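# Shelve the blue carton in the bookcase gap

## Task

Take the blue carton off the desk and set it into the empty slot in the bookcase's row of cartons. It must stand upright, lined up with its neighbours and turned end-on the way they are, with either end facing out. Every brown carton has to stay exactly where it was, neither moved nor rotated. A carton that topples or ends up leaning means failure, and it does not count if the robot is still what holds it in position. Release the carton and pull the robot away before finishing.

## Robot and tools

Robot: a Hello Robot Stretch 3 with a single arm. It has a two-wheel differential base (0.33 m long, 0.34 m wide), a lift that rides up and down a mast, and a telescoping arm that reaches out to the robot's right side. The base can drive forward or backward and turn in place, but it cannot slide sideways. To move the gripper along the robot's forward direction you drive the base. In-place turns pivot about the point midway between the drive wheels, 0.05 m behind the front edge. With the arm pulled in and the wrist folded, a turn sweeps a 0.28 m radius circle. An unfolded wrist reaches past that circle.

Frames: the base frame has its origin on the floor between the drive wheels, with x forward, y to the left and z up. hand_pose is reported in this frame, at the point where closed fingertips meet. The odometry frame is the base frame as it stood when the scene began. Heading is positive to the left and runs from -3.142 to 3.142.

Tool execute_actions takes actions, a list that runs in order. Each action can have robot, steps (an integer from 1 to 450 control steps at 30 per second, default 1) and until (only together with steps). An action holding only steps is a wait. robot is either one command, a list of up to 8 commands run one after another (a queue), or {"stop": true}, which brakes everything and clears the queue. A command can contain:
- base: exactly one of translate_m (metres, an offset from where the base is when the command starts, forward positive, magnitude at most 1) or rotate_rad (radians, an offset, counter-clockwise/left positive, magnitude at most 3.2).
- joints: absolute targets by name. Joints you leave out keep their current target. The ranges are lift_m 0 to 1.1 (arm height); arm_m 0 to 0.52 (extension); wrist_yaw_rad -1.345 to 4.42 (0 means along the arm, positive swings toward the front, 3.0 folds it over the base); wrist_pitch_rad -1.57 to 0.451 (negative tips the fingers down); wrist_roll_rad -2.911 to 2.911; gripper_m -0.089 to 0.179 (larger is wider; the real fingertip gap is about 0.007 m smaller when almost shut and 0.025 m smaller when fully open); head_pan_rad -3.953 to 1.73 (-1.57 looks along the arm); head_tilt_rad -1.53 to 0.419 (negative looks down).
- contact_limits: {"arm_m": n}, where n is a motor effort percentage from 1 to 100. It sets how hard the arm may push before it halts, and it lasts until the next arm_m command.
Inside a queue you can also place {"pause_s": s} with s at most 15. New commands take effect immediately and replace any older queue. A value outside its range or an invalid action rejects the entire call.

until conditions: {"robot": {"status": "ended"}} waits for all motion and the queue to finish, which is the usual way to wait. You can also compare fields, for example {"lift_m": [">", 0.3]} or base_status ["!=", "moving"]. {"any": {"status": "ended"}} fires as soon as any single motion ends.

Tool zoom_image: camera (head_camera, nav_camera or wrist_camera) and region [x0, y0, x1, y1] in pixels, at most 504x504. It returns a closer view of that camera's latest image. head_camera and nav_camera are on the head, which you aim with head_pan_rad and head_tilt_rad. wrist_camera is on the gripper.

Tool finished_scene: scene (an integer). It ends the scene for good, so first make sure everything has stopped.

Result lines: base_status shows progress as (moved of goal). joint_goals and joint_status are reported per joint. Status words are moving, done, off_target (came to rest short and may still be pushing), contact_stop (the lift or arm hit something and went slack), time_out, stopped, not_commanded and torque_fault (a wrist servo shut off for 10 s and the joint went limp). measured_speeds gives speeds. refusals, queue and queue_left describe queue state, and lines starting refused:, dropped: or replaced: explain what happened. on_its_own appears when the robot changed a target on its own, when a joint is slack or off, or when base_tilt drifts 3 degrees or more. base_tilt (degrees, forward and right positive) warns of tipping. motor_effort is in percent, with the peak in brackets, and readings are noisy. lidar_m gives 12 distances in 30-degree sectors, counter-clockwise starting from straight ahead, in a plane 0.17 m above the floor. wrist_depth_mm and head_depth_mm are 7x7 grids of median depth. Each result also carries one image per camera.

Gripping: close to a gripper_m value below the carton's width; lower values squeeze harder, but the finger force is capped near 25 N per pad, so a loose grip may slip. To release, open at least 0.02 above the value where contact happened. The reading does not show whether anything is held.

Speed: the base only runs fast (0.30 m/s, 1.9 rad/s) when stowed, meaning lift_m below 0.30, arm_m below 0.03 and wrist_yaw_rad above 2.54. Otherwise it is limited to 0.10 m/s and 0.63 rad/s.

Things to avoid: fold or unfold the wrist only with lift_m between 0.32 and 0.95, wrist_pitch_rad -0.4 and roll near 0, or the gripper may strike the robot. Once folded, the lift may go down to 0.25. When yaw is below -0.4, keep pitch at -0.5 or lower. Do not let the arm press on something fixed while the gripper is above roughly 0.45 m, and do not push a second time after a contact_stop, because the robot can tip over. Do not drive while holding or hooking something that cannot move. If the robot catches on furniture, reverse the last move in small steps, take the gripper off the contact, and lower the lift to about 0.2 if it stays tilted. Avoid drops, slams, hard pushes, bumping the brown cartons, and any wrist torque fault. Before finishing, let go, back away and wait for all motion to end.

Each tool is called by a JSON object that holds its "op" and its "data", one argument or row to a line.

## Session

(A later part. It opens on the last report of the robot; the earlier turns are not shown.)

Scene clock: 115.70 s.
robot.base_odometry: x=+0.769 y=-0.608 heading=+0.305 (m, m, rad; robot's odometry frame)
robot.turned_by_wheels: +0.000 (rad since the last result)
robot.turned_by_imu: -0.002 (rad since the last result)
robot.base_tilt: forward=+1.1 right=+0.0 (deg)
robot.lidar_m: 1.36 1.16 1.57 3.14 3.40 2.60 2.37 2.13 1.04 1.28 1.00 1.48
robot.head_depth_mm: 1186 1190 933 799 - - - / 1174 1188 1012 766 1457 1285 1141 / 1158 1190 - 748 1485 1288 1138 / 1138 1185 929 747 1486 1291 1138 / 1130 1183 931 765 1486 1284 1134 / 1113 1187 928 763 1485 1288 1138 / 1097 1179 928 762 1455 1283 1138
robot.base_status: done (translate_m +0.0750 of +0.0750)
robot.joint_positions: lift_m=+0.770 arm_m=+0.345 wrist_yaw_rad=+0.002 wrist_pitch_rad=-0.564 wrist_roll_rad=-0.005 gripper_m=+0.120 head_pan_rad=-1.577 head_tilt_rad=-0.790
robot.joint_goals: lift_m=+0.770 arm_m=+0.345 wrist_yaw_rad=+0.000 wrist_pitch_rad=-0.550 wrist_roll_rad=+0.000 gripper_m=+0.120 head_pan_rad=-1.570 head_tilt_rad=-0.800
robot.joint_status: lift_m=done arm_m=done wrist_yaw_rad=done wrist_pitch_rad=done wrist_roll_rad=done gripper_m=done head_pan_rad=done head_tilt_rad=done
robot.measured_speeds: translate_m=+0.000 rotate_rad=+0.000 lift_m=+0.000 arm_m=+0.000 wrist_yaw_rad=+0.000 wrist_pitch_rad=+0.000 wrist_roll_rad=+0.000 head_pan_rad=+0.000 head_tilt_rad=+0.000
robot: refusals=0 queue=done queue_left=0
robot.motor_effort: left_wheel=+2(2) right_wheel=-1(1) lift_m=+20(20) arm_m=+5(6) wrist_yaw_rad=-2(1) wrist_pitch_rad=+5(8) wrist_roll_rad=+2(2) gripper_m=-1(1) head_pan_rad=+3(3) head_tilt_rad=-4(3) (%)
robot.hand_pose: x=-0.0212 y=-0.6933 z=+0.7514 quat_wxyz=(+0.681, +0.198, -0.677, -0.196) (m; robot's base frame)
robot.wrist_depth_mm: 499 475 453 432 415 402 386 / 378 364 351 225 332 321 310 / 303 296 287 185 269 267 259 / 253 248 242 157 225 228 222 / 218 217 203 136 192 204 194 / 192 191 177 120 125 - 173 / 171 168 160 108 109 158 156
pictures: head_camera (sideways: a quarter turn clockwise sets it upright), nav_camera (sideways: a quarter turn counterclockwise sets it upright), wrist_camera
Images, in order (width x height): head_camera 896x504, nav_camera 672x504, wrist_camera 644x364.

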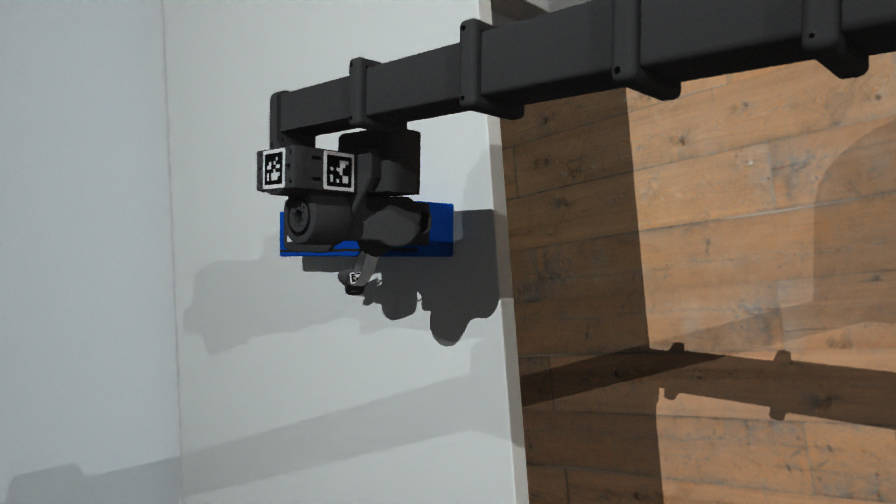

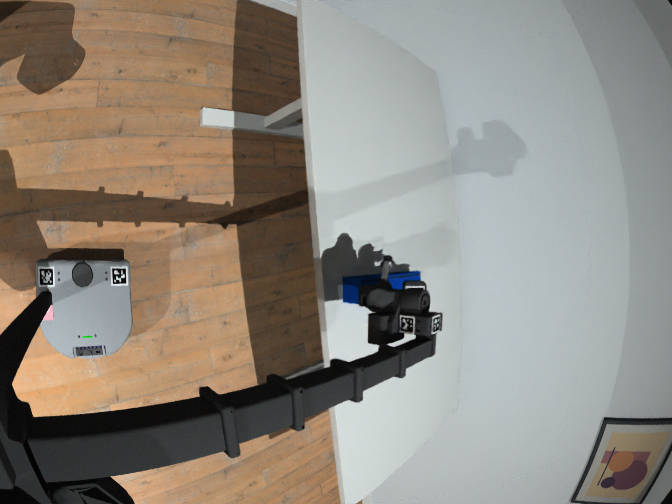

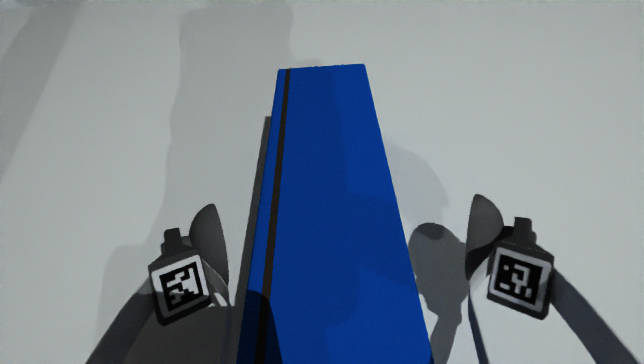

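{"op": "execute_actions", "data": {
  "actions": [
    {"robot":[{"base":{"translate_m":0.008},"joints":{"lift_m":0.766}},{"joints":{"gripper_m":0.0}},{"joints":{"lift_m":0.81}}],"steps":450,"until":{"robot":{"status":"ended"}}}
  ]
}}

Scene clock: 129.83 s.
robot.base_odometry: x=+0.777 y=-0.605 heading=+0.305 (m, m, rad; robot's odometry frame)
robot.turned_by_wheels: +0.000 (rad since the last result)
robot.turned_by_imu: -0.002 (rad since the last result)
robot.base_tilt: forward=+1.1 right=+0.0 (deg)
robot.lidar_m: 1.35 1.16 1.56 3.13 3.41 2.60 2.38 2.13 1.04 1.28 1.00 1.48
robot.head_depth_mm: 1184 1198 964 - - - 1128 / 1170 1238 - 786 1483 1291 1139 / 1158 1237 - 757 1479 1291 1139 / 1142 1188 902 746 1479 1290 1139 / 1129 1189 926 764 1482 1284 1144 / 1110 1184 928 763 1448 1288 1137 / 1102 1180 927 764 1452 1286 1140
robot.base_status: done (translate_m +0.0080 of +0.0080)
robot.joint_positions: lift_m=+0.810 arm_m=+0.345 wrist_yaw_rad=+0.002 wrist_pitch_rad=-0.568 wrist_roll_rad=-0.005 gripper_m=+0.048 head_pan_rad=-1.577 head_tilt_rad=-0.790
robot.joint_goals: lift_m=+0.810 arm_m=+0.345 wrist_yaw_rad=+0.000 wrist_pitch_rad=-0.550 wrist_roll_rad=+0.000 gripper_m=+0.000 head_pan_rad=-1.570 head_tilt_rad=-0.800
robot.joint_status: lift_m=done arm_m=done wrist_yaw_rad=done wrist_pitch_rad=done wrist_roll_rad=done gripper_m=off_target head_pan_rad=done head_tilt_rad=done
robot.measured_speeds: translate_m=+0.000 rotate_rad=+0.000 lift_m=+0.000 arm_m=+0.000 wrist_yaw_rad=+0.000 wrist_pitch_rad=+0.000 wrist_roll_rad=+0.000 head_pan_rad=+0.000 head_tilt_rad=+0.000
robot: refusals=0 queue=done queue_left=0
robot.motor_effort: left_wheel=+2(8) right_wheel=-1(3) lift_m=+25(29) arm_m=+5(5) wrist_yaw_rad=-1(1) wrist_pitch_rad=+6(6) wrist_roll_rad=+2(2) gripper_m=-100(100) head_pan_rad=+3(2) head_tilt_rad=-3(3) (%)
robot.hand_pose: x=-0.0212 y=-0.6928 z=+0.7904 quat_wxyz=(+0.681, +0.199, -0.677, -0.197) (m; robot's base frame)
robot.wrist_depth_mm: 603 580 552 528 506 490 473 / 463 449 431 419 405 391 378 / 370 364 353 245 333 325 318 / 316 305 300 182 278 279 274 / 269 264 265 146 149 250 240 / 237 234 175 121 120 - 214 / 211 209 202 104 103 194 192
pictures: head_camera (sideways: a quarter turn clockwise sets it upright), nav_camera (sideways: a quarter turn counterclockwise sets it upright), wrist_camera
Images, in order (width x height): head_camera 896x504, nav_camera 672x504, wrist_camera 644x364.

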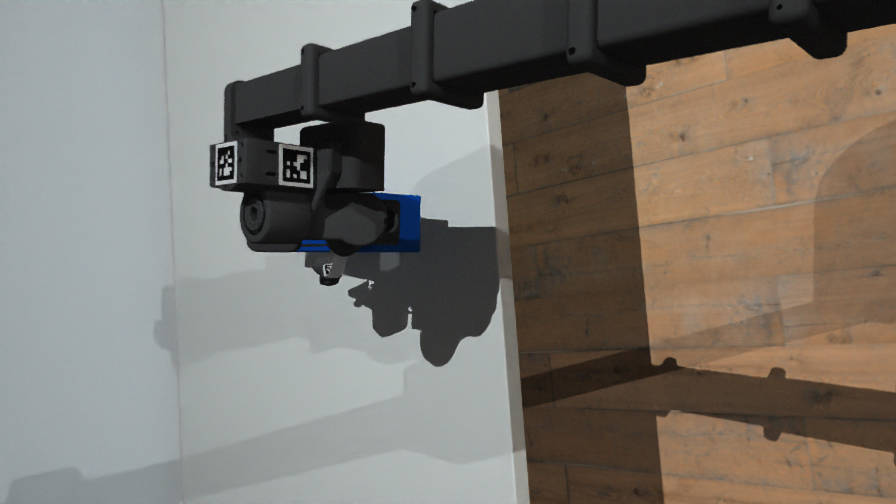

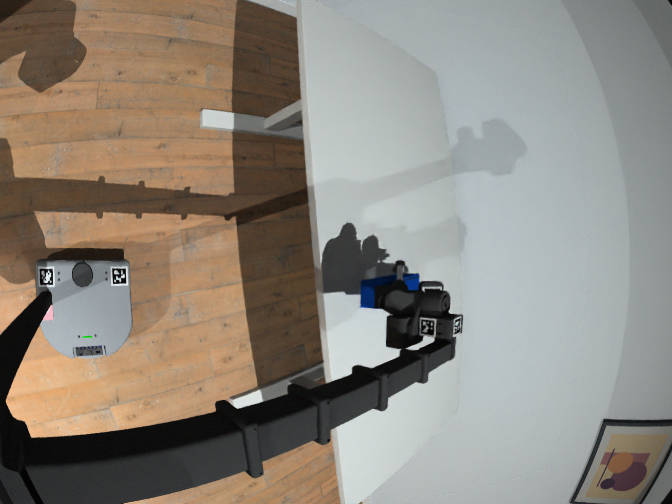

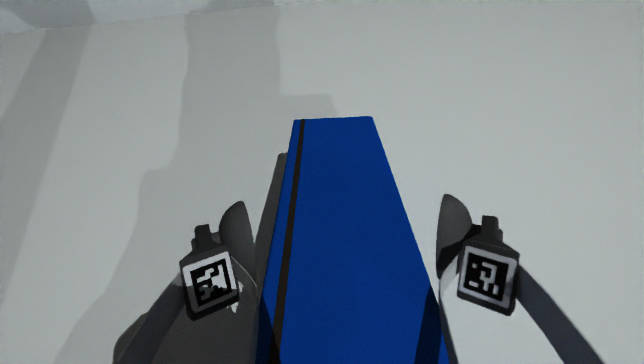

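{"op": "execute_actions", "data": {
  "actions": [
    {"robot":[{"joints":{"lift_m":0.766}},{"joints":{"gripper_m":0.11}},{"joints":{"arm_m":0.375}},{"joints":{"gripper_m":0.02}},{"joints":{"lift_m":0.79}}],"steps":450,"until":{"robot":{"status":"ended"}}}
  ]
}}

Scene clock: 141.10 s.
robot.base_odometry: x=+0.777 y=-0.605 heading=+0.305 (m, m, rad; robot's odometry frame)
robot.turned_by_wheels: +0.000 (rad since the last result)
robot.turned_by_imu: -0.003 (rad since the last result)
robot.base_tilt: forward=+1.1 right=+0.0 (deg)
robot.lidar_m: 1.36 1.16 1.57 3.14 3.40 2.60 2.38 2.13 1.05 1.28 0.99 1.47
robot.head_depth_mm: 1185 1195 934 805 - - - / 1169 1240 - 786 1488 1287 1139 / 1153 1236 - 764 1487 1286 1140 / 1138 1185 947 735 1486 1284 1139 / 1125 1191 931 763 1475 1285 1136 / 1114 1185 927 763 1449 1291 1137 / 1101 1180 930 763 1449 1287 1141
robot.base_status: done (translate_m +0.0080 of +0.0080)
robot.joint_positions: lift_m=+0.790 arm_m=+0.375 wrist_yaw_rad=+0.002 wrist_pitch_rad=-0.568 wrist_roll_rad=-0.005 gripper_m=+0.053 head_pan_rad=-1.577 head_tilt_rad=-0.790
robot.joint_goals: lift_m=+0.790 arm_m=+0.375 wrist_yaw_rad=+0.000 wrist_pitch_rad=-0.550 wrist_roll_rad=+0.000 gripper_m=+0.020 head_pan_rad=-1.570 head_tilt_rad=-0.800
robot.joint_status: lift_m=done arm_m=done wrist_yaw_rad=done wrist_pitch_rad=done wrist_roll_rad=done gripper_m=off_target head_pan_rad=done head_tilt_rad=done
robot.measured_speeds: translate_m=+0.000 rotate_rad=+0.000 lift_m=+0.000 arm_m=+0.000 wrist_yaw_rad=+0.000 wrist_pitch_rad=+0.000 wrist_roll_rad=+0.000 head_pan_rad=+0.000 head_tilt_rad=+0.000
robot: refusals=0 queue=done queue_left=0
robot.motor_effort: left_wheel=+2(2) right_wheel=-1(1) lift_m=+26(28) arm_m=+5(8) wrist_yaw_rad=-2(2) wrist_pitch_rad=+6(6) wrist_roll_rad=+2(2) gripper_m=-100(100) head_pan_rad=+3(3) head_tilt_rad=-3(4) (%)
robot.hand_pose: x=-0.0212 y=-0.7228 z=+0.7705 quat_wxyz=(+0.681, +0.199, -0.677, -0.197) (m; robot's base frame)
robot.wrist_depth_mm: 544 523 496 480 462 443 424 / 420 403 388 375 364 354 343 / 336 329 318 188 293 295 287 / 283 277 270 157 246 253 247 / 243 239 240 134 136 224 217 / 213 212 197 118 116 - 193 / 190 189 182 105 104 176 174
pictures: head_camera (sideways: a quarter turn clockwise sets it upright), nav_camera (sideways: a quarter turn counterclockwise sets it upright), wrist_camera
Images, in order (width x height): head_camera 896x504, nav_camera 672x504, wrist_camera 644x364.

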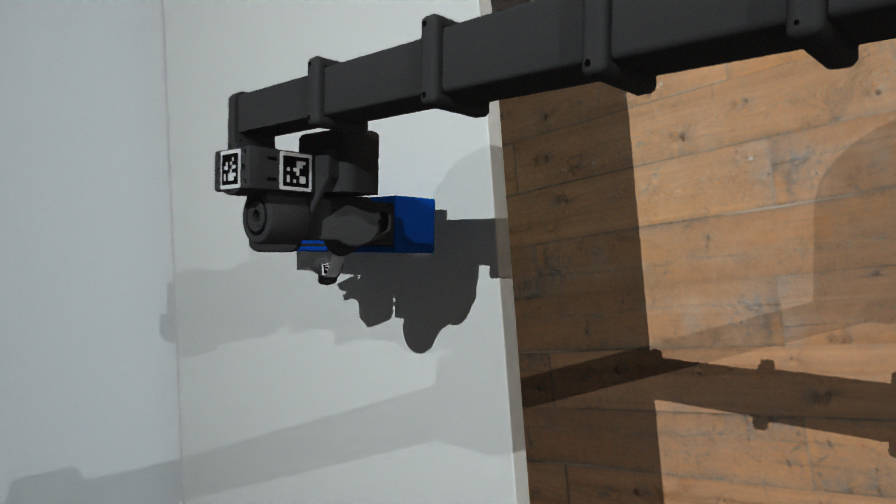

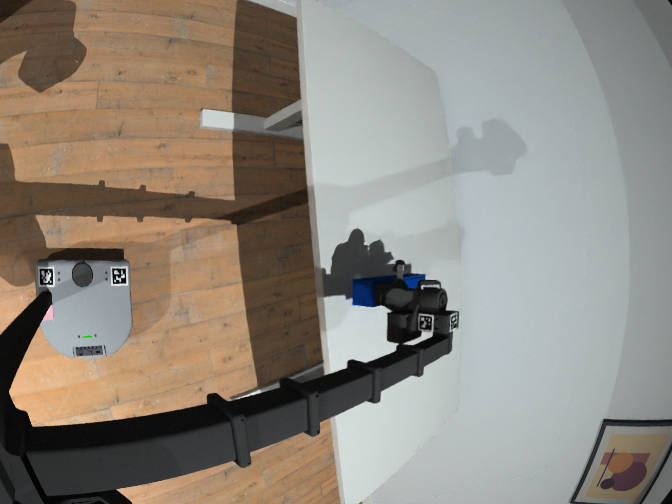

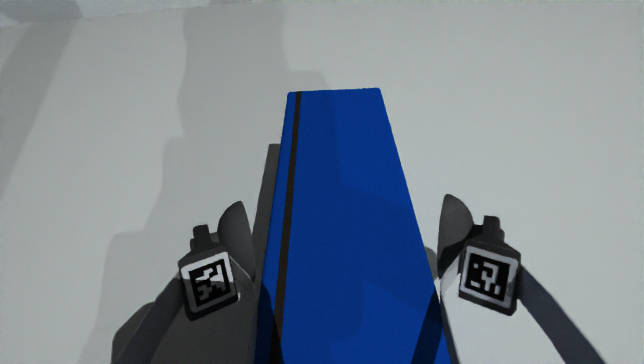

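{"op": "execute_actions", "data": {
  "actions": [
    {"robot":[{"joints":{"lift_m":0.83}},{"pause_s":1}],"steps":450,"until":{"robot":{"status":"ended"}}}
  ]
}}

Scene clock: 147.67 s.
robot.base_odometry: x=+0.777 y=-0.605 heading=+0.305 (m, m, rad; robot's odometry frame)
robot.turned_by_wheels: +0.000 (rad since the last result)
robot.turned_by_imu: -0.002 (rad since the last result)
robot.base_tilt: forward=+1.2 right=+0.0 (deg)
robot.lidar_m: 1.36 1.16 1.57 3.14 3.42 2.59 2.38 2.13 1.04 1.28 1.00 1.48
robot.head_depth_mm: 1182 1194 963 - - 1264 1131 / 1170 1258 877 786 1487 1290 1137 / 1155 1249 853 765 1487 1290 1146 / 1141 1227 902 746 1475 1291 1143 / 1120 1181 930 765 1484 1292 1137 / 1110 1185 927 763 1449 1290 1140 / 1103 1184 927 762 1455 1286 1142
robot.base_status: done (translate_m +0.0080 of +0.0080)
robot.joint_positions: lift_m=+0.830 arm_m=+0.375 wrist_yaw_rad=+0.002 wrist_pitch_rad=-0.568 wrist_roll_rad=-0.005 gripper_m=+0.031 head_pan_rad=-1.577 head_tilt_rad=-0.790
robot.joint_goals: lift_m=+0.830 arm_m=+0.375 wrist_yaw_rad=+0.000 wrist_pitch_rad=-0.550 wrist_roll_rad=+0.000 gripper_m=+0.030 head_pan_rad=-1.570 head_tilt_rad=-0.800
robot.joint_status: lift_m=done arm_m=done wrist_yaw_rad=done wrist_pitch_rad=done wrist_roll_rad=done gripper_m=off_target head_pan_rad=done head_tilt_rad=done
robot.measured_speeds: translate_m=+0.000 rotate_rad=+0.000 lift_m=+0.000 arm_m=+0.000 wrist_yaw_rad=+0.000 wrist_pitch_rad=+0.000 wrist_roll_rad=+0.000 head_pan_rad=+0.000 head_tilt_rad=+0.000
robot: refusals=0 queue=done queue_left=0
robot.on_its_own: gripper_m is held at +0.030, not at your +0.020, by its stall guard, which is still easing
robot.motor_effort: left_wheel=+2(2) right_wheel=-1(1) lift_m=+26(26) arm_m=+5(5) wrist_yaw_rad=-2(2) wrist_pitch_rad=+6(6) wrist_roll_rad=+2(2) gripper_m=-81(100) head_pan_rad=+3(2) head_tilt_rad=-3(3) (%)
robot.hand_pose: x=-0.0212 y=-0.7227 z=+0.8103 quat_wxyz=(+0.681, +0.199, -0.677, -0.198) (m; robot's base frame)
robot.wrist_depth_mm: 590 597 610 582 557 533 513 / 503 486 471 455 443 430 418 / 412 399 387 187 353 358 349 / 341 334 327 156 298 306 299 / 296 288 290 134 136 272 263 / 259 257 239 117 116 - 234 / 231 228 221 105 104 214 211
pictures: head_camera (sideways: a quarter turn clockwise sets it upright), nav_camera (sideways: a quarter turn counterclockwise sets it upright), wrist_camera
Images, in order (width x height): head_camera 896x504, nav_camera 672x504, wrist_camera 644x364.

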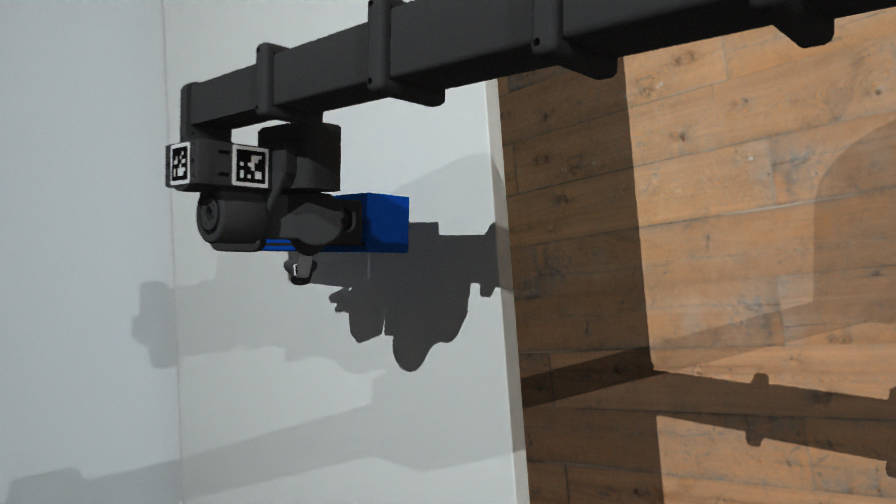

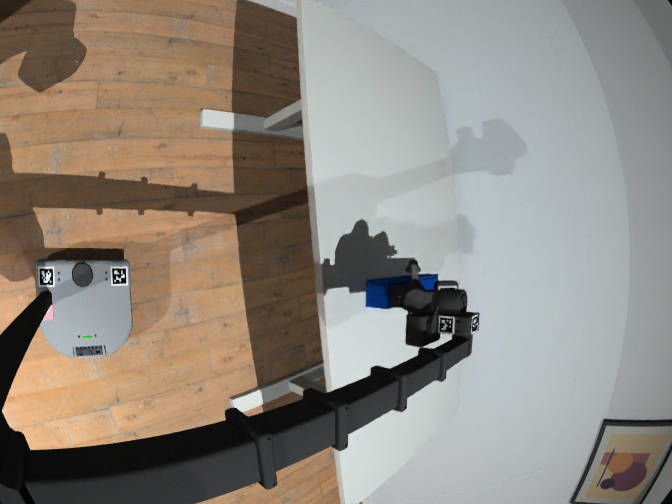

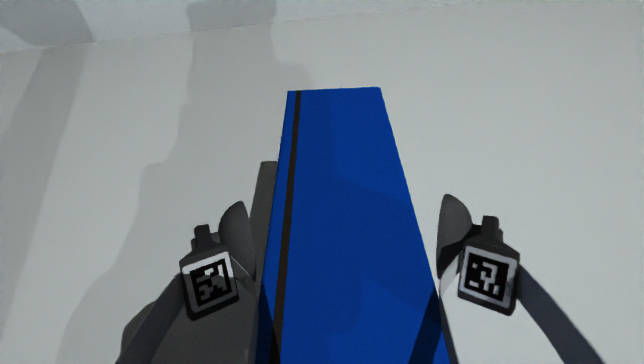

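{"op": "execute_actions", "data": {
  "actions": [
    {"robot":[{"joints":{"arm_m":0.0,"gripper_m":0.033,"head_pan_rad":0,"head_tilt_rad":-0.4}},{"base":{"rotate_rad":1.784}},{"base":{"translate_m":1.0}}],"steps":450,"until":{"robot":{"status":"ended"}}},
    {"steps":200,"until":{"robot":{"status":"ended"}}}
  ]
}}

Scene clock: 184.00 s.
robot.base_odometry: x=+0.281 y=+0.263 heading=+2.089 (m, m, rad; robot's odometry frame)
robot.turned_by_wheels: +1.784 (rad since the last result)
robot.turned_by_imu: +1.819 (rad since the last result)
robot.base_tilt: forward=+1.2 right=+0.0 (deg)
robot.lidar_m: 2.16 2.64 2.34 2.30 2.44 1.89 1.94 1.89 1.10 1.07 1.33 2.29
robot.head_depth_mm: 2064 2199 2414 2618 2160 1686 1367 / 2098 2225 2386 2592 2167 1682 1372 / 2110 2256 2369 2565 2179 1674 1374 / 2133 2271 2383 2567 2157 1684 1372 / 2153 2286 2355 2498 2149 1678 1372 / 2170 2324 2538 2730 2150 1668 1371 / 2176 2345 2567 2767 2147 1674 1367
robot.base_status: done (translate_m +1.0000 of +1.0000)
robot.joint_positions: lift_m=+0.830 arm_m=+0.002 wrist_yaw_rad=+0.001 wrist_pitch_rad=-0.568 wrist_roll_rad=-0.005 gripper_m=+0.049 head_pan_rad=-0.007 head_tilt_rad=-0.408
robot.joint_goals: lift_m=+0.830 arm_m=+0.000 wrist_yaw_rad=+0.000 wrist_pitch_rad=-0.550 wrist_roll_rad=+0.000 gripper_m=+0.048 head_pan_rad=+0.000 head_tilt_rad=-0.400
robot.joint_status: lift_m=done arm_m=done wrist_yaw_rad=done wrist_pitch_rad=done wrist_roll_rad=done gripper_m=off_target head_pan_rad=done head_tilt_rad=done
robot.measured_speeds: translate_m=+0.000 rotate_rad=+0.000 lift_m=+0.000 arm_m=+0.000 wrist_yaw_rad=+0.000 wrist_pitch_rad=+0.000 wrist_roll_rad=+0.000 head_pan_rad=+0.000 head_tilt_rad=+0.000
robot: refusals=0 queue=done queue_left=0
robot.on_its_own: gripper_m is held at +0.048, not at your +0.033, by its stall guard, which is not easing now
robot.motor_effort: left_wheel=-4(9) right_wheel=+3(5) lift_m=+25(26) arm_m=-4(5) wrist_yaw_rad=-1(1) wrist_pitch_rad=+6(6) wrist_roll_rad=+2(2) gripper_m=-60(100) head_pan_rad=+3(30) head_tilt_rad=+3(20) (%)
robot.hand_pose: x=-0.0213 y=-0.3495 z=+0.8103 quat_wxyz=(+0.681, +0.199, -0.677, -0.198) (m; robot's base frame)
robot.wrist_depth_mm: - 951 912 873 848 - - / - - - - - - - / - - - 187 - - - / - - - 157 - - - / - - - 134 136 - - / - - - 117 116 - 982 / 964 956 917 105 104 889 871
pictures: head_camera (sideways: a quarter turn clockwise sets it upright), nav_camera (sideways: a quarter turn counterclockwise sets it upright), wrist_camera
Images, in order (width x height): head_camera 896x504, nav_camera 672x504, wrist_camera 644x364.

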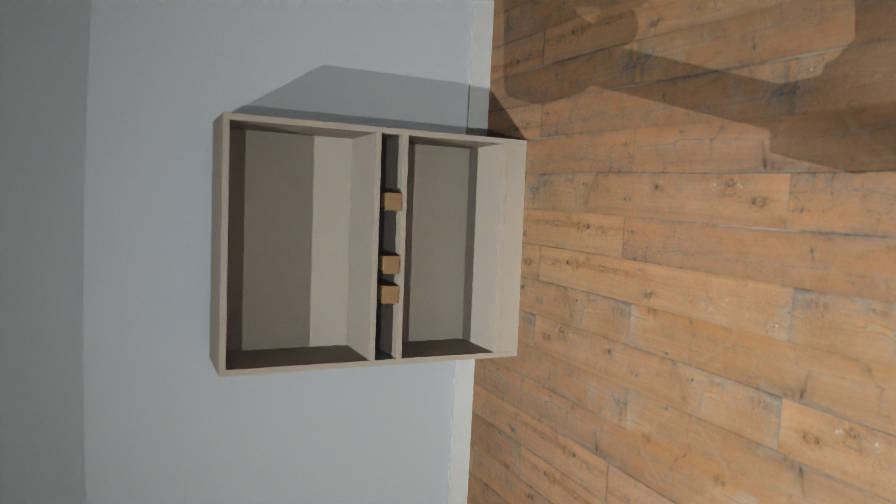

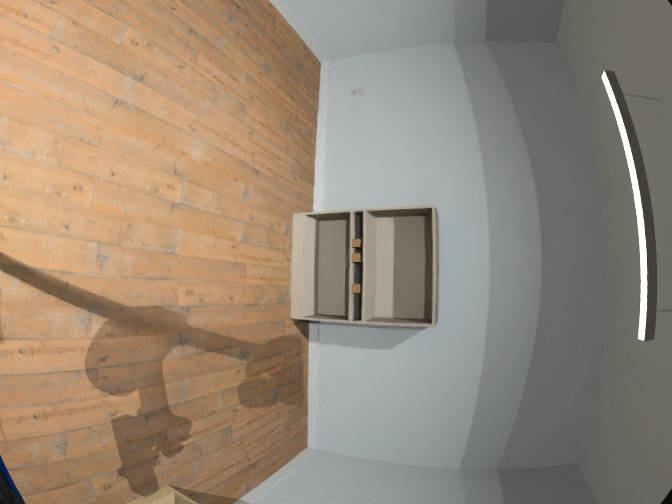

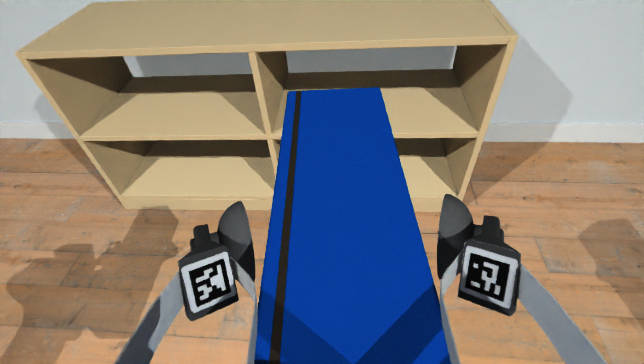

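{"op": "execute_actions", "data": {
  "actions": [
    {"robot":[{"base":{"translate_m":1.0},"joints":{"lift_m":0.62}},{"base":{"translate_m":0.5},"joints":{"head_pan_rad":-1.57,"head_tilt_rad":-0.8}},{"base":{"rotate_rad":1.46}}],"steps":450,"until":{"robot":{"status":"ended"}}},
    {"steps":300,"until":{"robot":{"status":"ended"}}}
  ]
}}

Scene clock: 215.53 s.
robot.base_odometry: x=-0.462 y=+1.566 heading=-2.734 (m, m, rad; robot's odometry frame)
robot.turned_by_wheels: +1.460 (rad since the last result)
robot.turned_by_imu: +1.489 (rad since the last result)
robot.base_tilt: forward=+1.1 right=+0.0 (deg)
robot.lidar_m: 2.16 2.23 3.00 3.40 1.70 1.33 1.60 1.38 0.73 0.91 0.76 1.38
robot.head_depth_mm: 648 904 1010 985 1397 1291 1185 / 648 903 1063 1010 1319 1288 - / 648 903 1057 979 1339 1245 - / 646 901 1055 1006 1334 1235 1120 / 642 903 1057 980 1333 1290 1138 / 642 902 1059 978 1337 1292 1143 / 642 900 1058 1003 1278 1287 1140
robot.base_status: done (rotate_rad +1.4599 of +1.4600)
robot.joint_positions: lift_m=+0.620 arm_m=+0.002 wrist_yaw_rad=+0.001 wrist_pitch_rad=-0.569 wrist_roll_rad=-0.005 gripper_m=+0.049 head_pan_rad=-1.563 head_tilt_rad=-0.790
robot.joint_goals: lift_m=+0.620 arm_m=+0.000 wrist_yaw_rad=+0.000 wrist_pitch_rad=-0.550 wrist_roll_rad=+0.000 gripper_m=+0.048 head_pan_rad=-1.570 head_tilt_rad=-0.800
robot.joint_status: lift_m=done arm_m=done wrist_yaw_rad=done wrist_pitch_rad=done wrist_roll_rad=done gripper_m=off_target head_pan_rad=done head_tilt_rad=done
robot.measured_speeds: translate_m=+0.000 rotate_rad=+0.000 lift_m=+0.000 arm_m=+0.000 wrist_yaw_rad=+0.000 wrist_pitch_rad=+0.000 wrist_roll_rad=+0.000 head_pan_rad=+0.000 head_tilt_rad=+0.000
robot: refusals=0 queue=done queue_left=0
robot.on_its_own: gripper_m is held at +0.048, not at your +0.033, by its stall guard, which is not easing now
robot.motor_effort: left_wheel=-3(10) right_wheel=+2(6) lift_m=+20(29) arm_m=-4(4) wrist_yaw_rad=-1(1) wrist_pitch_rad=+6(6) wrist_roll_rad=+2(2) gripper_m=-60(60) head_pan_rad=-3(31) head_tilt_rad=-3(19) (%)
robot.hand_pose: x=-0.0213 y=-0.3495 z=+0.6006 quat_wxyz=(+0.681, +0.199, -0.677, -0.198) (m; robot's base frame)
robot.wrist_depth_mm: 465 442 428 406 408 403 412 / 508 435 438 518 446 483 781 / 496 485 804 187 815 608 911 / 602 804 881 157 845 724 952 / 948 773 823 134 136 868 854 / 852 788 742 118 117 - 775 / 759 744 721 104 103 695 686
pictures: head_camera (sideways: a quarter turn clockwise sets it upright), nav_camera (sideways: a quarter turn counterclockwise sets it upright), wrist_camera
Images, in order (width x height): head_camera 896x504, nav_camera 672x504, wrist_camera 644x364.

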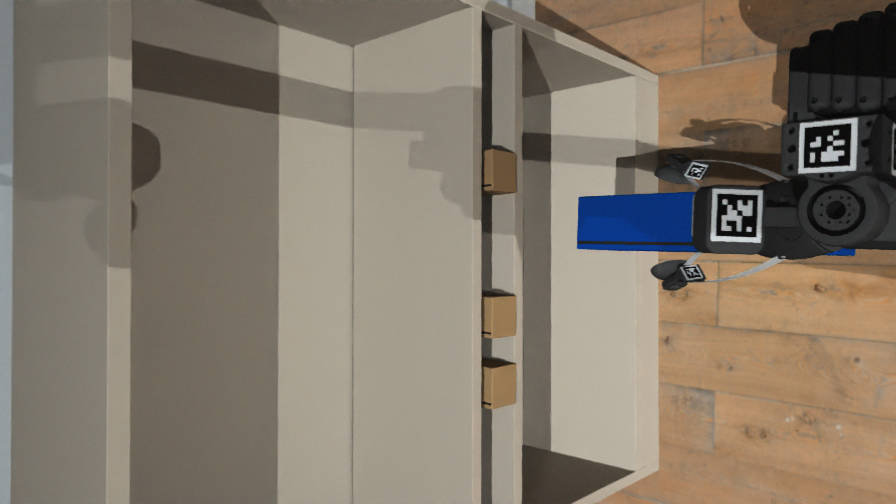

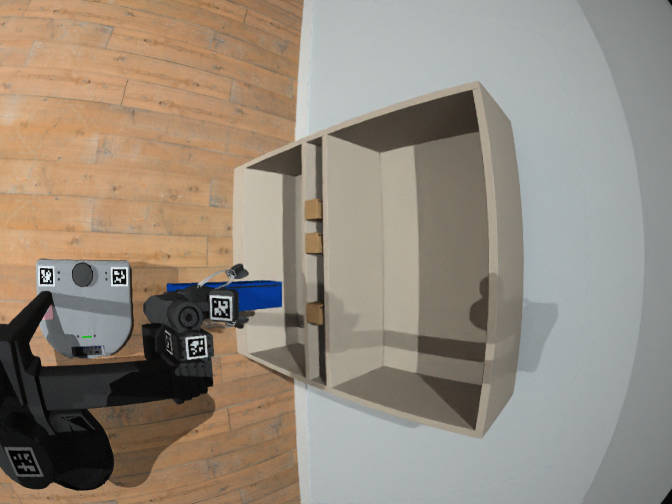

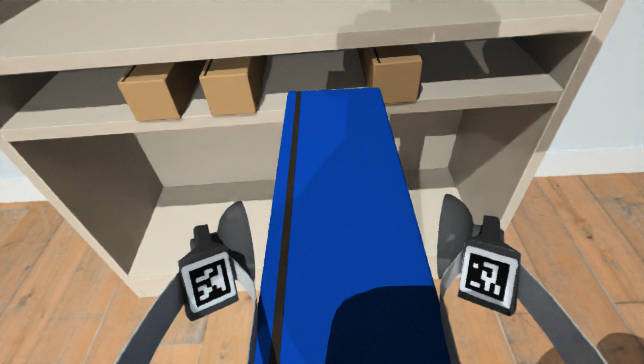

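{"op": "execute_actions", "data": {
  "actions": [
    {"robot":{"base":{"translate_m":0.024},"joints":{"lift_m":0.505,"arm_m":0.16,"wrist_pitch_rad":-0.52,"wrist_yaw_rad":0.015}},"steps":450,"until":{"robot":{"status":"ended"}}}
  ]
}}

Scene clock: 247.80 s.
robot.base_odometry: x=-0.484 y=+1.557 heading=-2.734 (m, m, rad; robot's odometry frame)
robot.turned_by_wheels: +0.000 (rad since the last result)
robot.turned_by_imu: -0.001 (rad since the last result)
robot.base_tilt: forward=+1.2 right=+0.0 (deg)
robot.lidar_m: 2.13 2.22 3.00 3.31 1.72 1.35 1.62 1.38 0.74 0.90 0.75 1.38
robot.head_depth_mm: 647 901 1035 998 1268 1292 1141 / 647 903 1057 1011 1339 1317 - / 647 903 1059 984 1325 - 1141 / 646 904 1057 1006 1282 1264 1144 / 644 902 1057 980 1336 1287 1138 / 642 898 1057 980 1335 1287 1137 / 640 899 1055 1006 1265 1286 1142
robot.base_status: done (translate_m +0.0240 of +0.0240)
robot.joint_positions: lift_m=+0.505 arm_m=+0.160 wrist_yaw_rad=+0.013 wrist_pitch_rad=-0.543 wrist_roll_rad=-0.004 gripper_m=+0.049 head_pan_rad=-1.563 head_tilt_rad=-0.790
robot.joint_goals: lift_m=+0.505 arm_m=+0.160 wrist_yaw_rad=+0.015 wrist_pitch_rad=-0.520 wrist_roll_rad=+0.000 gripper_m=+0.048 head_pan_rad=-1.570 head_tilt_rad=-0.800
robot.joint_status: lift_m=done arm_m=done wrist_yaw_rad=done wrist_pitch_rad=done wrist_roll_rad=done gripper_m=off_target head_pan_rad=done head_tilt_rad=done
robot.measured_speeds: translate_m=+0.000 rotate_rad=+0.000 lift_m=+0.000 arm_m=+0.000 wrist_yaw_rad=+0.000 wrist_pitch_rad=+0.000 wrist_roll_rad=+0.000 head_pan_rad=+0.000 head_tilt_rad=+0.000
robot: refusals=0 queue=done queue_left=0
robot.on_its_own: gripper_m is held at +0.048, not at your +0.033, by its stall guard, which is not easing now
robot.motor_effort: left_wheel=-4(6) right_wheel=+2(7) lift_m=+20(23) arm_m=+5(6) wrist_yaw_rad=+1(5) wrist_pitch_rad=+8(8) wrist_roll_rad=+2(2) gripper_m=-57(60) head_pan_rad=-3(3) head_tilt_rad=-4(4) (%)
robot.hand_pose: x=-0.0188 y=-0.5115 z=+0.4908 quat_wxyz=(+0.684, +0.195, -0.678, -0.185) (m; robot's base frame)
robot.wrist_depth_mm: 242 258 264 389 316 230 344 / 243 258 257 298 277 255 271 / 278 281 282 188 590 598 416 / 521 660 685 157 663 662 439 / 516 670 680 134 136 599 447 / 521 606 561 117 117 - 580 / 619 559 553 104 104 574 590
pictures: head_camera (sideways: a quarter turn clockwise sets it upright), nav_camera (sideways: a quarter turn counterclockwise sets it upright), wrist_camera
Images, in order (width x height): head_camera 896x504, nav_camera 672x504, wrist_camera 644x364.

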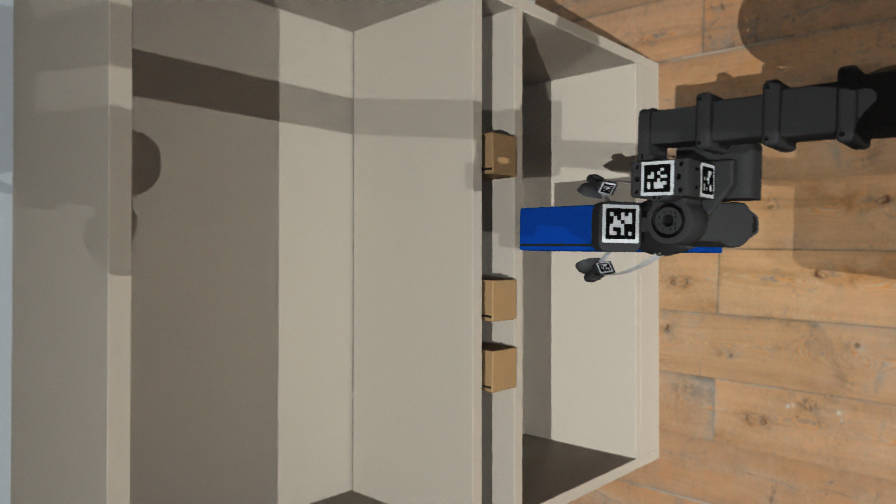

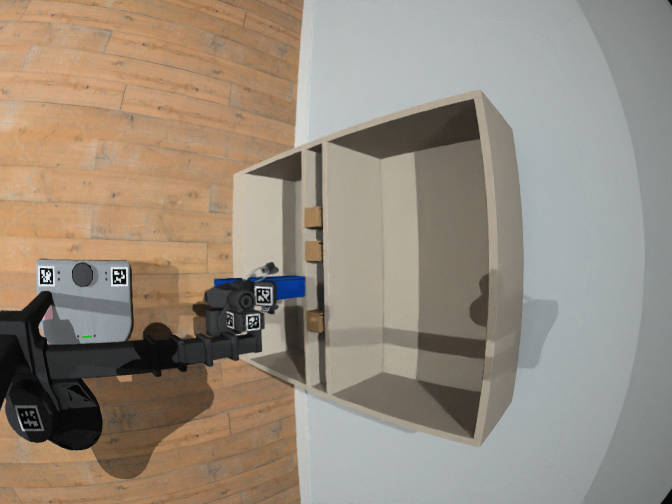

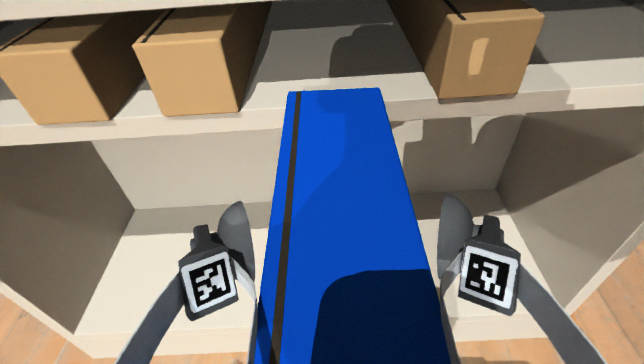

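{"op": "zoom_image", "data": {
  "camera": "wrist_camera",
  "region": [110, 0, 560, 160]
}}

{"op": "zoom_image", "data": {
  "camera": "head_camera",
  "region": [460, 120, 660, 330]
}}

Region (110, 0, 560, 160) of wrist_camera's 644x364 image, scaled by 1.120; it fills the top 179 rows of this view, and the rest is white.

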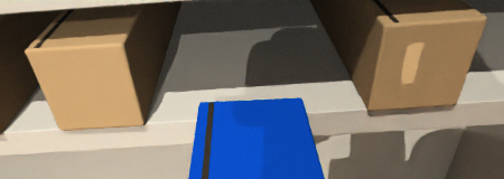

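Region (460, 120, 660, 330) of head_camera's 896x504 image, scaled by 2.400, with more detail than that image has; it fills the left 480 columns of this view, and the rest is white.

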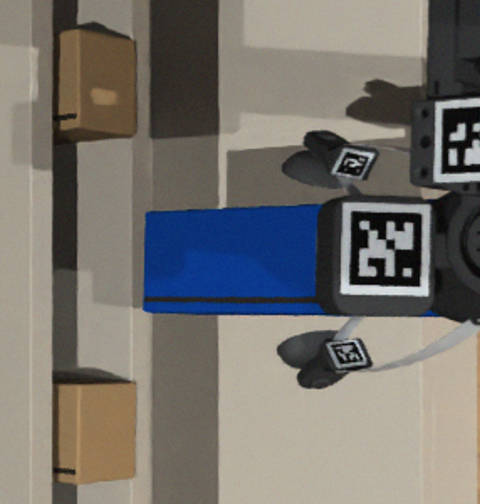

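{"op": "execute_actions", "data": {
  "actions": [
    {"robot":{"joints":{"lift_m":0.54,"arm_m":0.18}},"steps":450,"until":{"robot":{"status":"ended"}}}
  ]
}}

Scene clock: 268.67 s.
robot.base_odometry: x=-0.484 y=+1.557 heading=-2.734 (m, m, rad; robot's odometry frame)
robot.turned_by_wheels: +0.000 (rad since the last result)
robot.turned_by_imu: -0.001 (rad since the last result)
robot.base_tilt: forward=+1.1 right=+0.0 (deg)
robot.lidar_m: 2.14 2.22 3.02 3.31 1.72 1.35 1.62 1.38 0.74 0.90 0.75 1.38
robot.head_depth_mm: 647 902 1037 997 1275 1293 1142 / 647 904 1058 1009 1368 - - / 647 902 1058 982 1350 1243 1142 / 644 902 1057 979 1317 1267 1138 / 644 898 1054 983 1334 1287 1138 / 642 903 1053 981 1336 1287 1135 / 640 901 1058 1007 1259 1291 1139
robot.base_status: done (translate_m +0.0240 of +0.0240)
robot.joint_positions: lift_m=+0.540 arm_m=+0.180 wrist_yaw_rad=+0.013 wrist_pitch_rad=-0.543 wrist_roll_rad=-0.004 gripper_m=+0.049 head_pan_rad=-1.563 head_tilt_rad=-0.790
robot.joint_goals: lift_m=+0.540 arm_m=+0.180 wrist_yaw_rad=+0.015 wrist_pitch_rad=-0.520 wrist_roll_rad=+0.000 gripper_m=+0.048 head_pan_rad=-1.570 head_tilt_rad=-0.800
robot.joint_status: lift_m=done arm_m=done wrist_yaw_rad=done wrist_pitch_rad=done wrist_roll_rad=done gripper_m=off_target head_pan_rad=done head_tilt_rad=done
robot.measured_speeds: translate_m=+0.000 rotate_rad=+0.000 lift_m=+0.000 arm_m=+0.000 wrist_yaw_rad=+0.000 wrist_pitch_rad=+0.000 wrist_roll_rad=+0.000 head_pan_rad=+0.000 head_tilt_rad=+0.000
robot: refusals=0 queue=done queue_left=0
robot.on_its_own: gripper_m is held at +0.048, not at your +0.033, by its stall guard, which is not easing now
robot.motor_effort: left_wheel=-4(4) right_wheel=+2(2) lift_m=+26(25) arm_m=+5(8) wrist_yaw_rad=+1(1) wrist_pitch_rad=+8(8) wrist_roll_rad=+2(2) gripper_m=-59(59) head_pan_rad=-3(3) head_tilt_rad=-3(4) (%)
robot.hand_pose: x=-0.0188 y=-0.5316 z=+0.5255 quat_wxyz=(+0.684, +0.195, -0.678, -0.185) (m; robot's base frame)
robot.wrist_depth_mm: 253 243 230 219 217 214 215 / 226 243 245 354 283 245 338 / 249 267 265 188 269 264 279 / 292 292 661 156 283 624 440 / 512 703 717 135 136 616 442 / 508 635 603 118 117 - 487 / 560 567 568 105 103 559 614
pictures: head_camera (sideways: a quarter turn clockwise sets it upright), nav_camera (sideways: a quarter turn counterclockwise sets it upright), wrist_camera
Images, in order (width x height): head_camera 896x504, nav_camera 672x504, wrist_camera 644x364.

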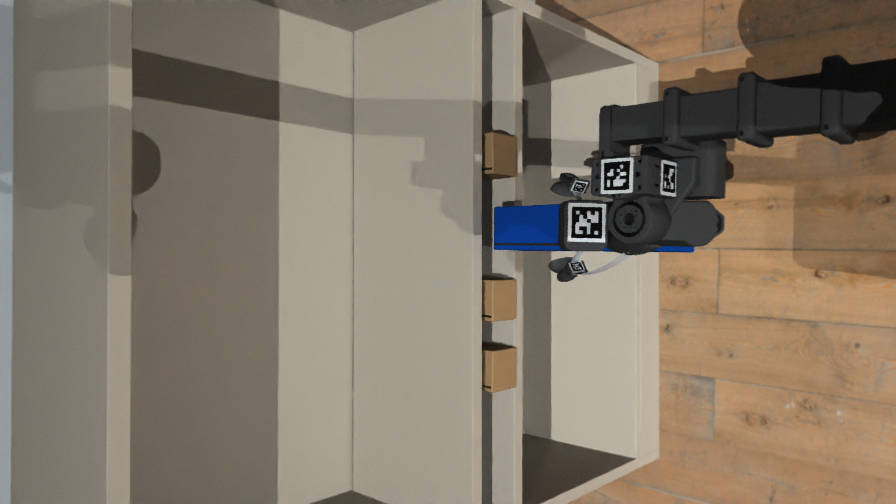

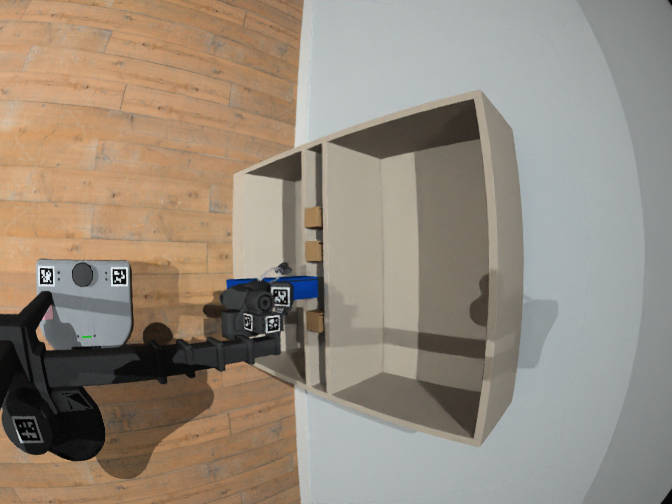

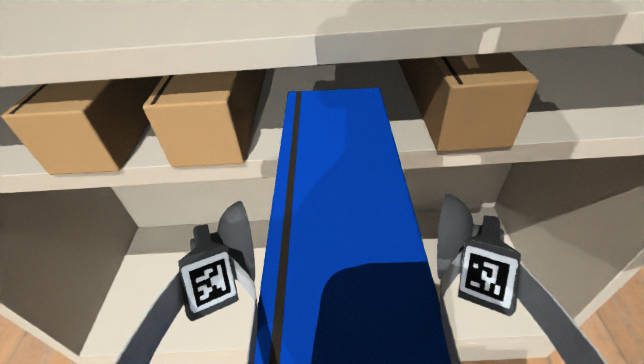

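{"op": "execute_actions", "data": {
  "actions": [
    {"robot":[{"base":{"translate_m":-0.004},"joints":{"lift_m":0.534,"wrist_pitch_rad":-0.50}},{"joints":{"arm_m":0.28},"contact_limits":{"arm_m":20}}],"steps":450,"until":{"robot":{"status":"ended"}}}
  ]
}}

Scene clock: 295.73 s.
robot.base_odometry: x=-0.480 y=+1.559 heading=-2.734 (m, m, rad; robot's odometry frame)
robot.turned_by_wheels: +0.000 (rad since the last result)
robot.turned_by_imu: -0.002 (rad since the last result)
robot.base_tilt: forward=+1.1 right=+0.0 (deg)
robot.lidar_m: 2.13 2.22 3.02 3.32 1.72 1.34 1.62 1.38 0.74 0.90 0.75 1.38
robot.head_depth_mm: 646 905 1034 988 1280 1299 1140 / 647 902 1058 1008 1354 1320 - / 646 901 1056 981 - 1290 1140 / 644 899 1052 979 1339 1288 1140 / 644 899 1056 981 1336 1293 1143 / 641 902 1056 982 1337 1286 1137 / 640 902 1057 998 1240 1281 1142
robot.base_status: done (translate_m -0.0040 of -0.0040)
robot.joint_positions: lift_m=+0.534 arm_m=+0.280 wrist_yaw_rad=+0.013 wrist_pitch_rad=-0.524 wrist_roll_rad=-0.004 gripper_m=+0.049 head_pan_rad=-1.563 head_tilt_rad=-0.790
robot.joint_goals: lift_m=+0.534 arm_m=+0.280 wrist_yaw_rad=+0.015 wrist_pitch_rad=-0.500 wrist_roll_rad=+0.000 gripper_m=+0.048 head_pan_rad=-1.570 head_tilt_rad=-0.800
robot.joint_status: lift_m=done arm_m=done wrist_yaw_rad=done wrist_pitch_rad=done wrist_roll_rad=done gripper_m=off_target head_pan_rad=done head_tilt_rad=done
robot.measured_speeds: translate_m=+0.000 rotate_rad=+0.000 lift_m=+0.000 arm_m=+0.000 wrist_yaw_rad=+0.000 wrist_pitch_rad=+0.000 wrist_roll_rad=+0.000 head_pan_rad=+0.000 head_tilt_rad=+0.000
robot: refusals=0 queue=done queue_left=0
robot.on_its_own: gripper_m is held at +0.048, not at your +0.033, by its stall guard, which is not easing now
robot.motor_effort: left_wheel=-3(11) right_wheel=+2(3) lift_m=+20(21) arm_m=+5(3) wrist_yaw_rad=+1(1) wrist_pitch_rad=+8(8) wrist_roll_rad=+2(2) gripper_m=-60(59) head_pan_rad=-2(3) head_tilt_rad=-3(3) (%)
robot.contact_limits: arm_m 20 (drawing in: default 33, maximum 55; extending or still: default 46, maximum 75)
robot.hand_pose: x=-0.0187 y=-0.6345 z=+0.5238 quat_wxyz=(+0.686, +0.188, -0.680, -0.178) (m; robot's base frame)
robot.wrist_depth_mm: 256 243 232 221 211 202 194 / 187 181 173 167 161 156 151 / 147 142 142 140 141 138 139 / 172 167 223 151 217 167 164 / 201 170 210 134 136 177 198 / 212 210 205 117 117 - 418 / 516 573 547 104 104 537 422
pictures: head_camera (sideways: a quarter turn clockwise sets it upright), nav_camera (sideways: a quarter turn counterclockwise sets it upright), wrist_camera
Images, in order (width x height): head_camera 896x504, nav_camera 672x504, wrist_camera 644x364.

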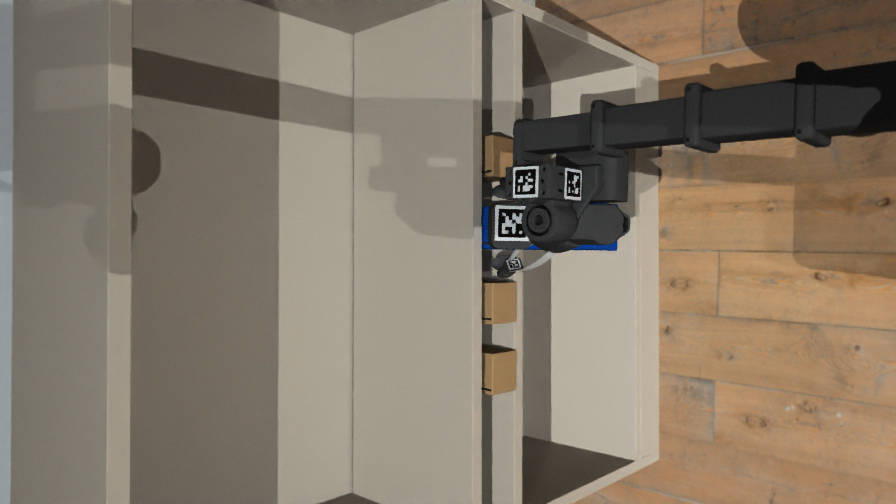

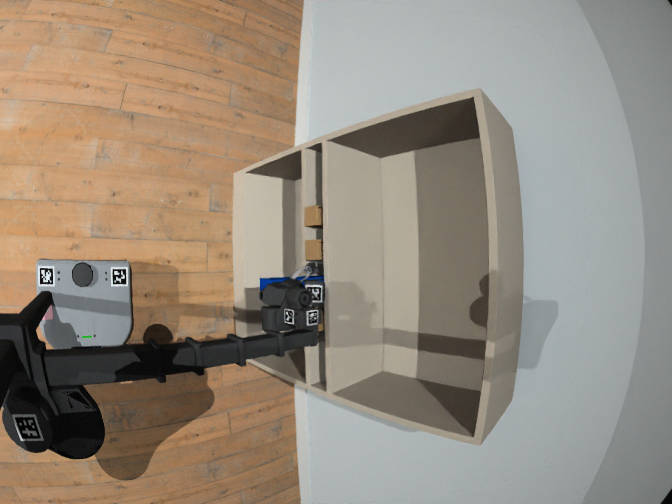

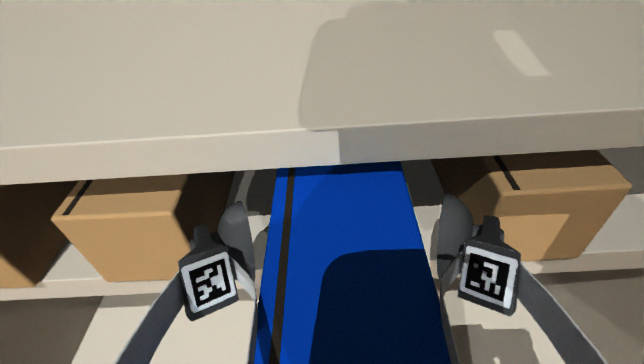

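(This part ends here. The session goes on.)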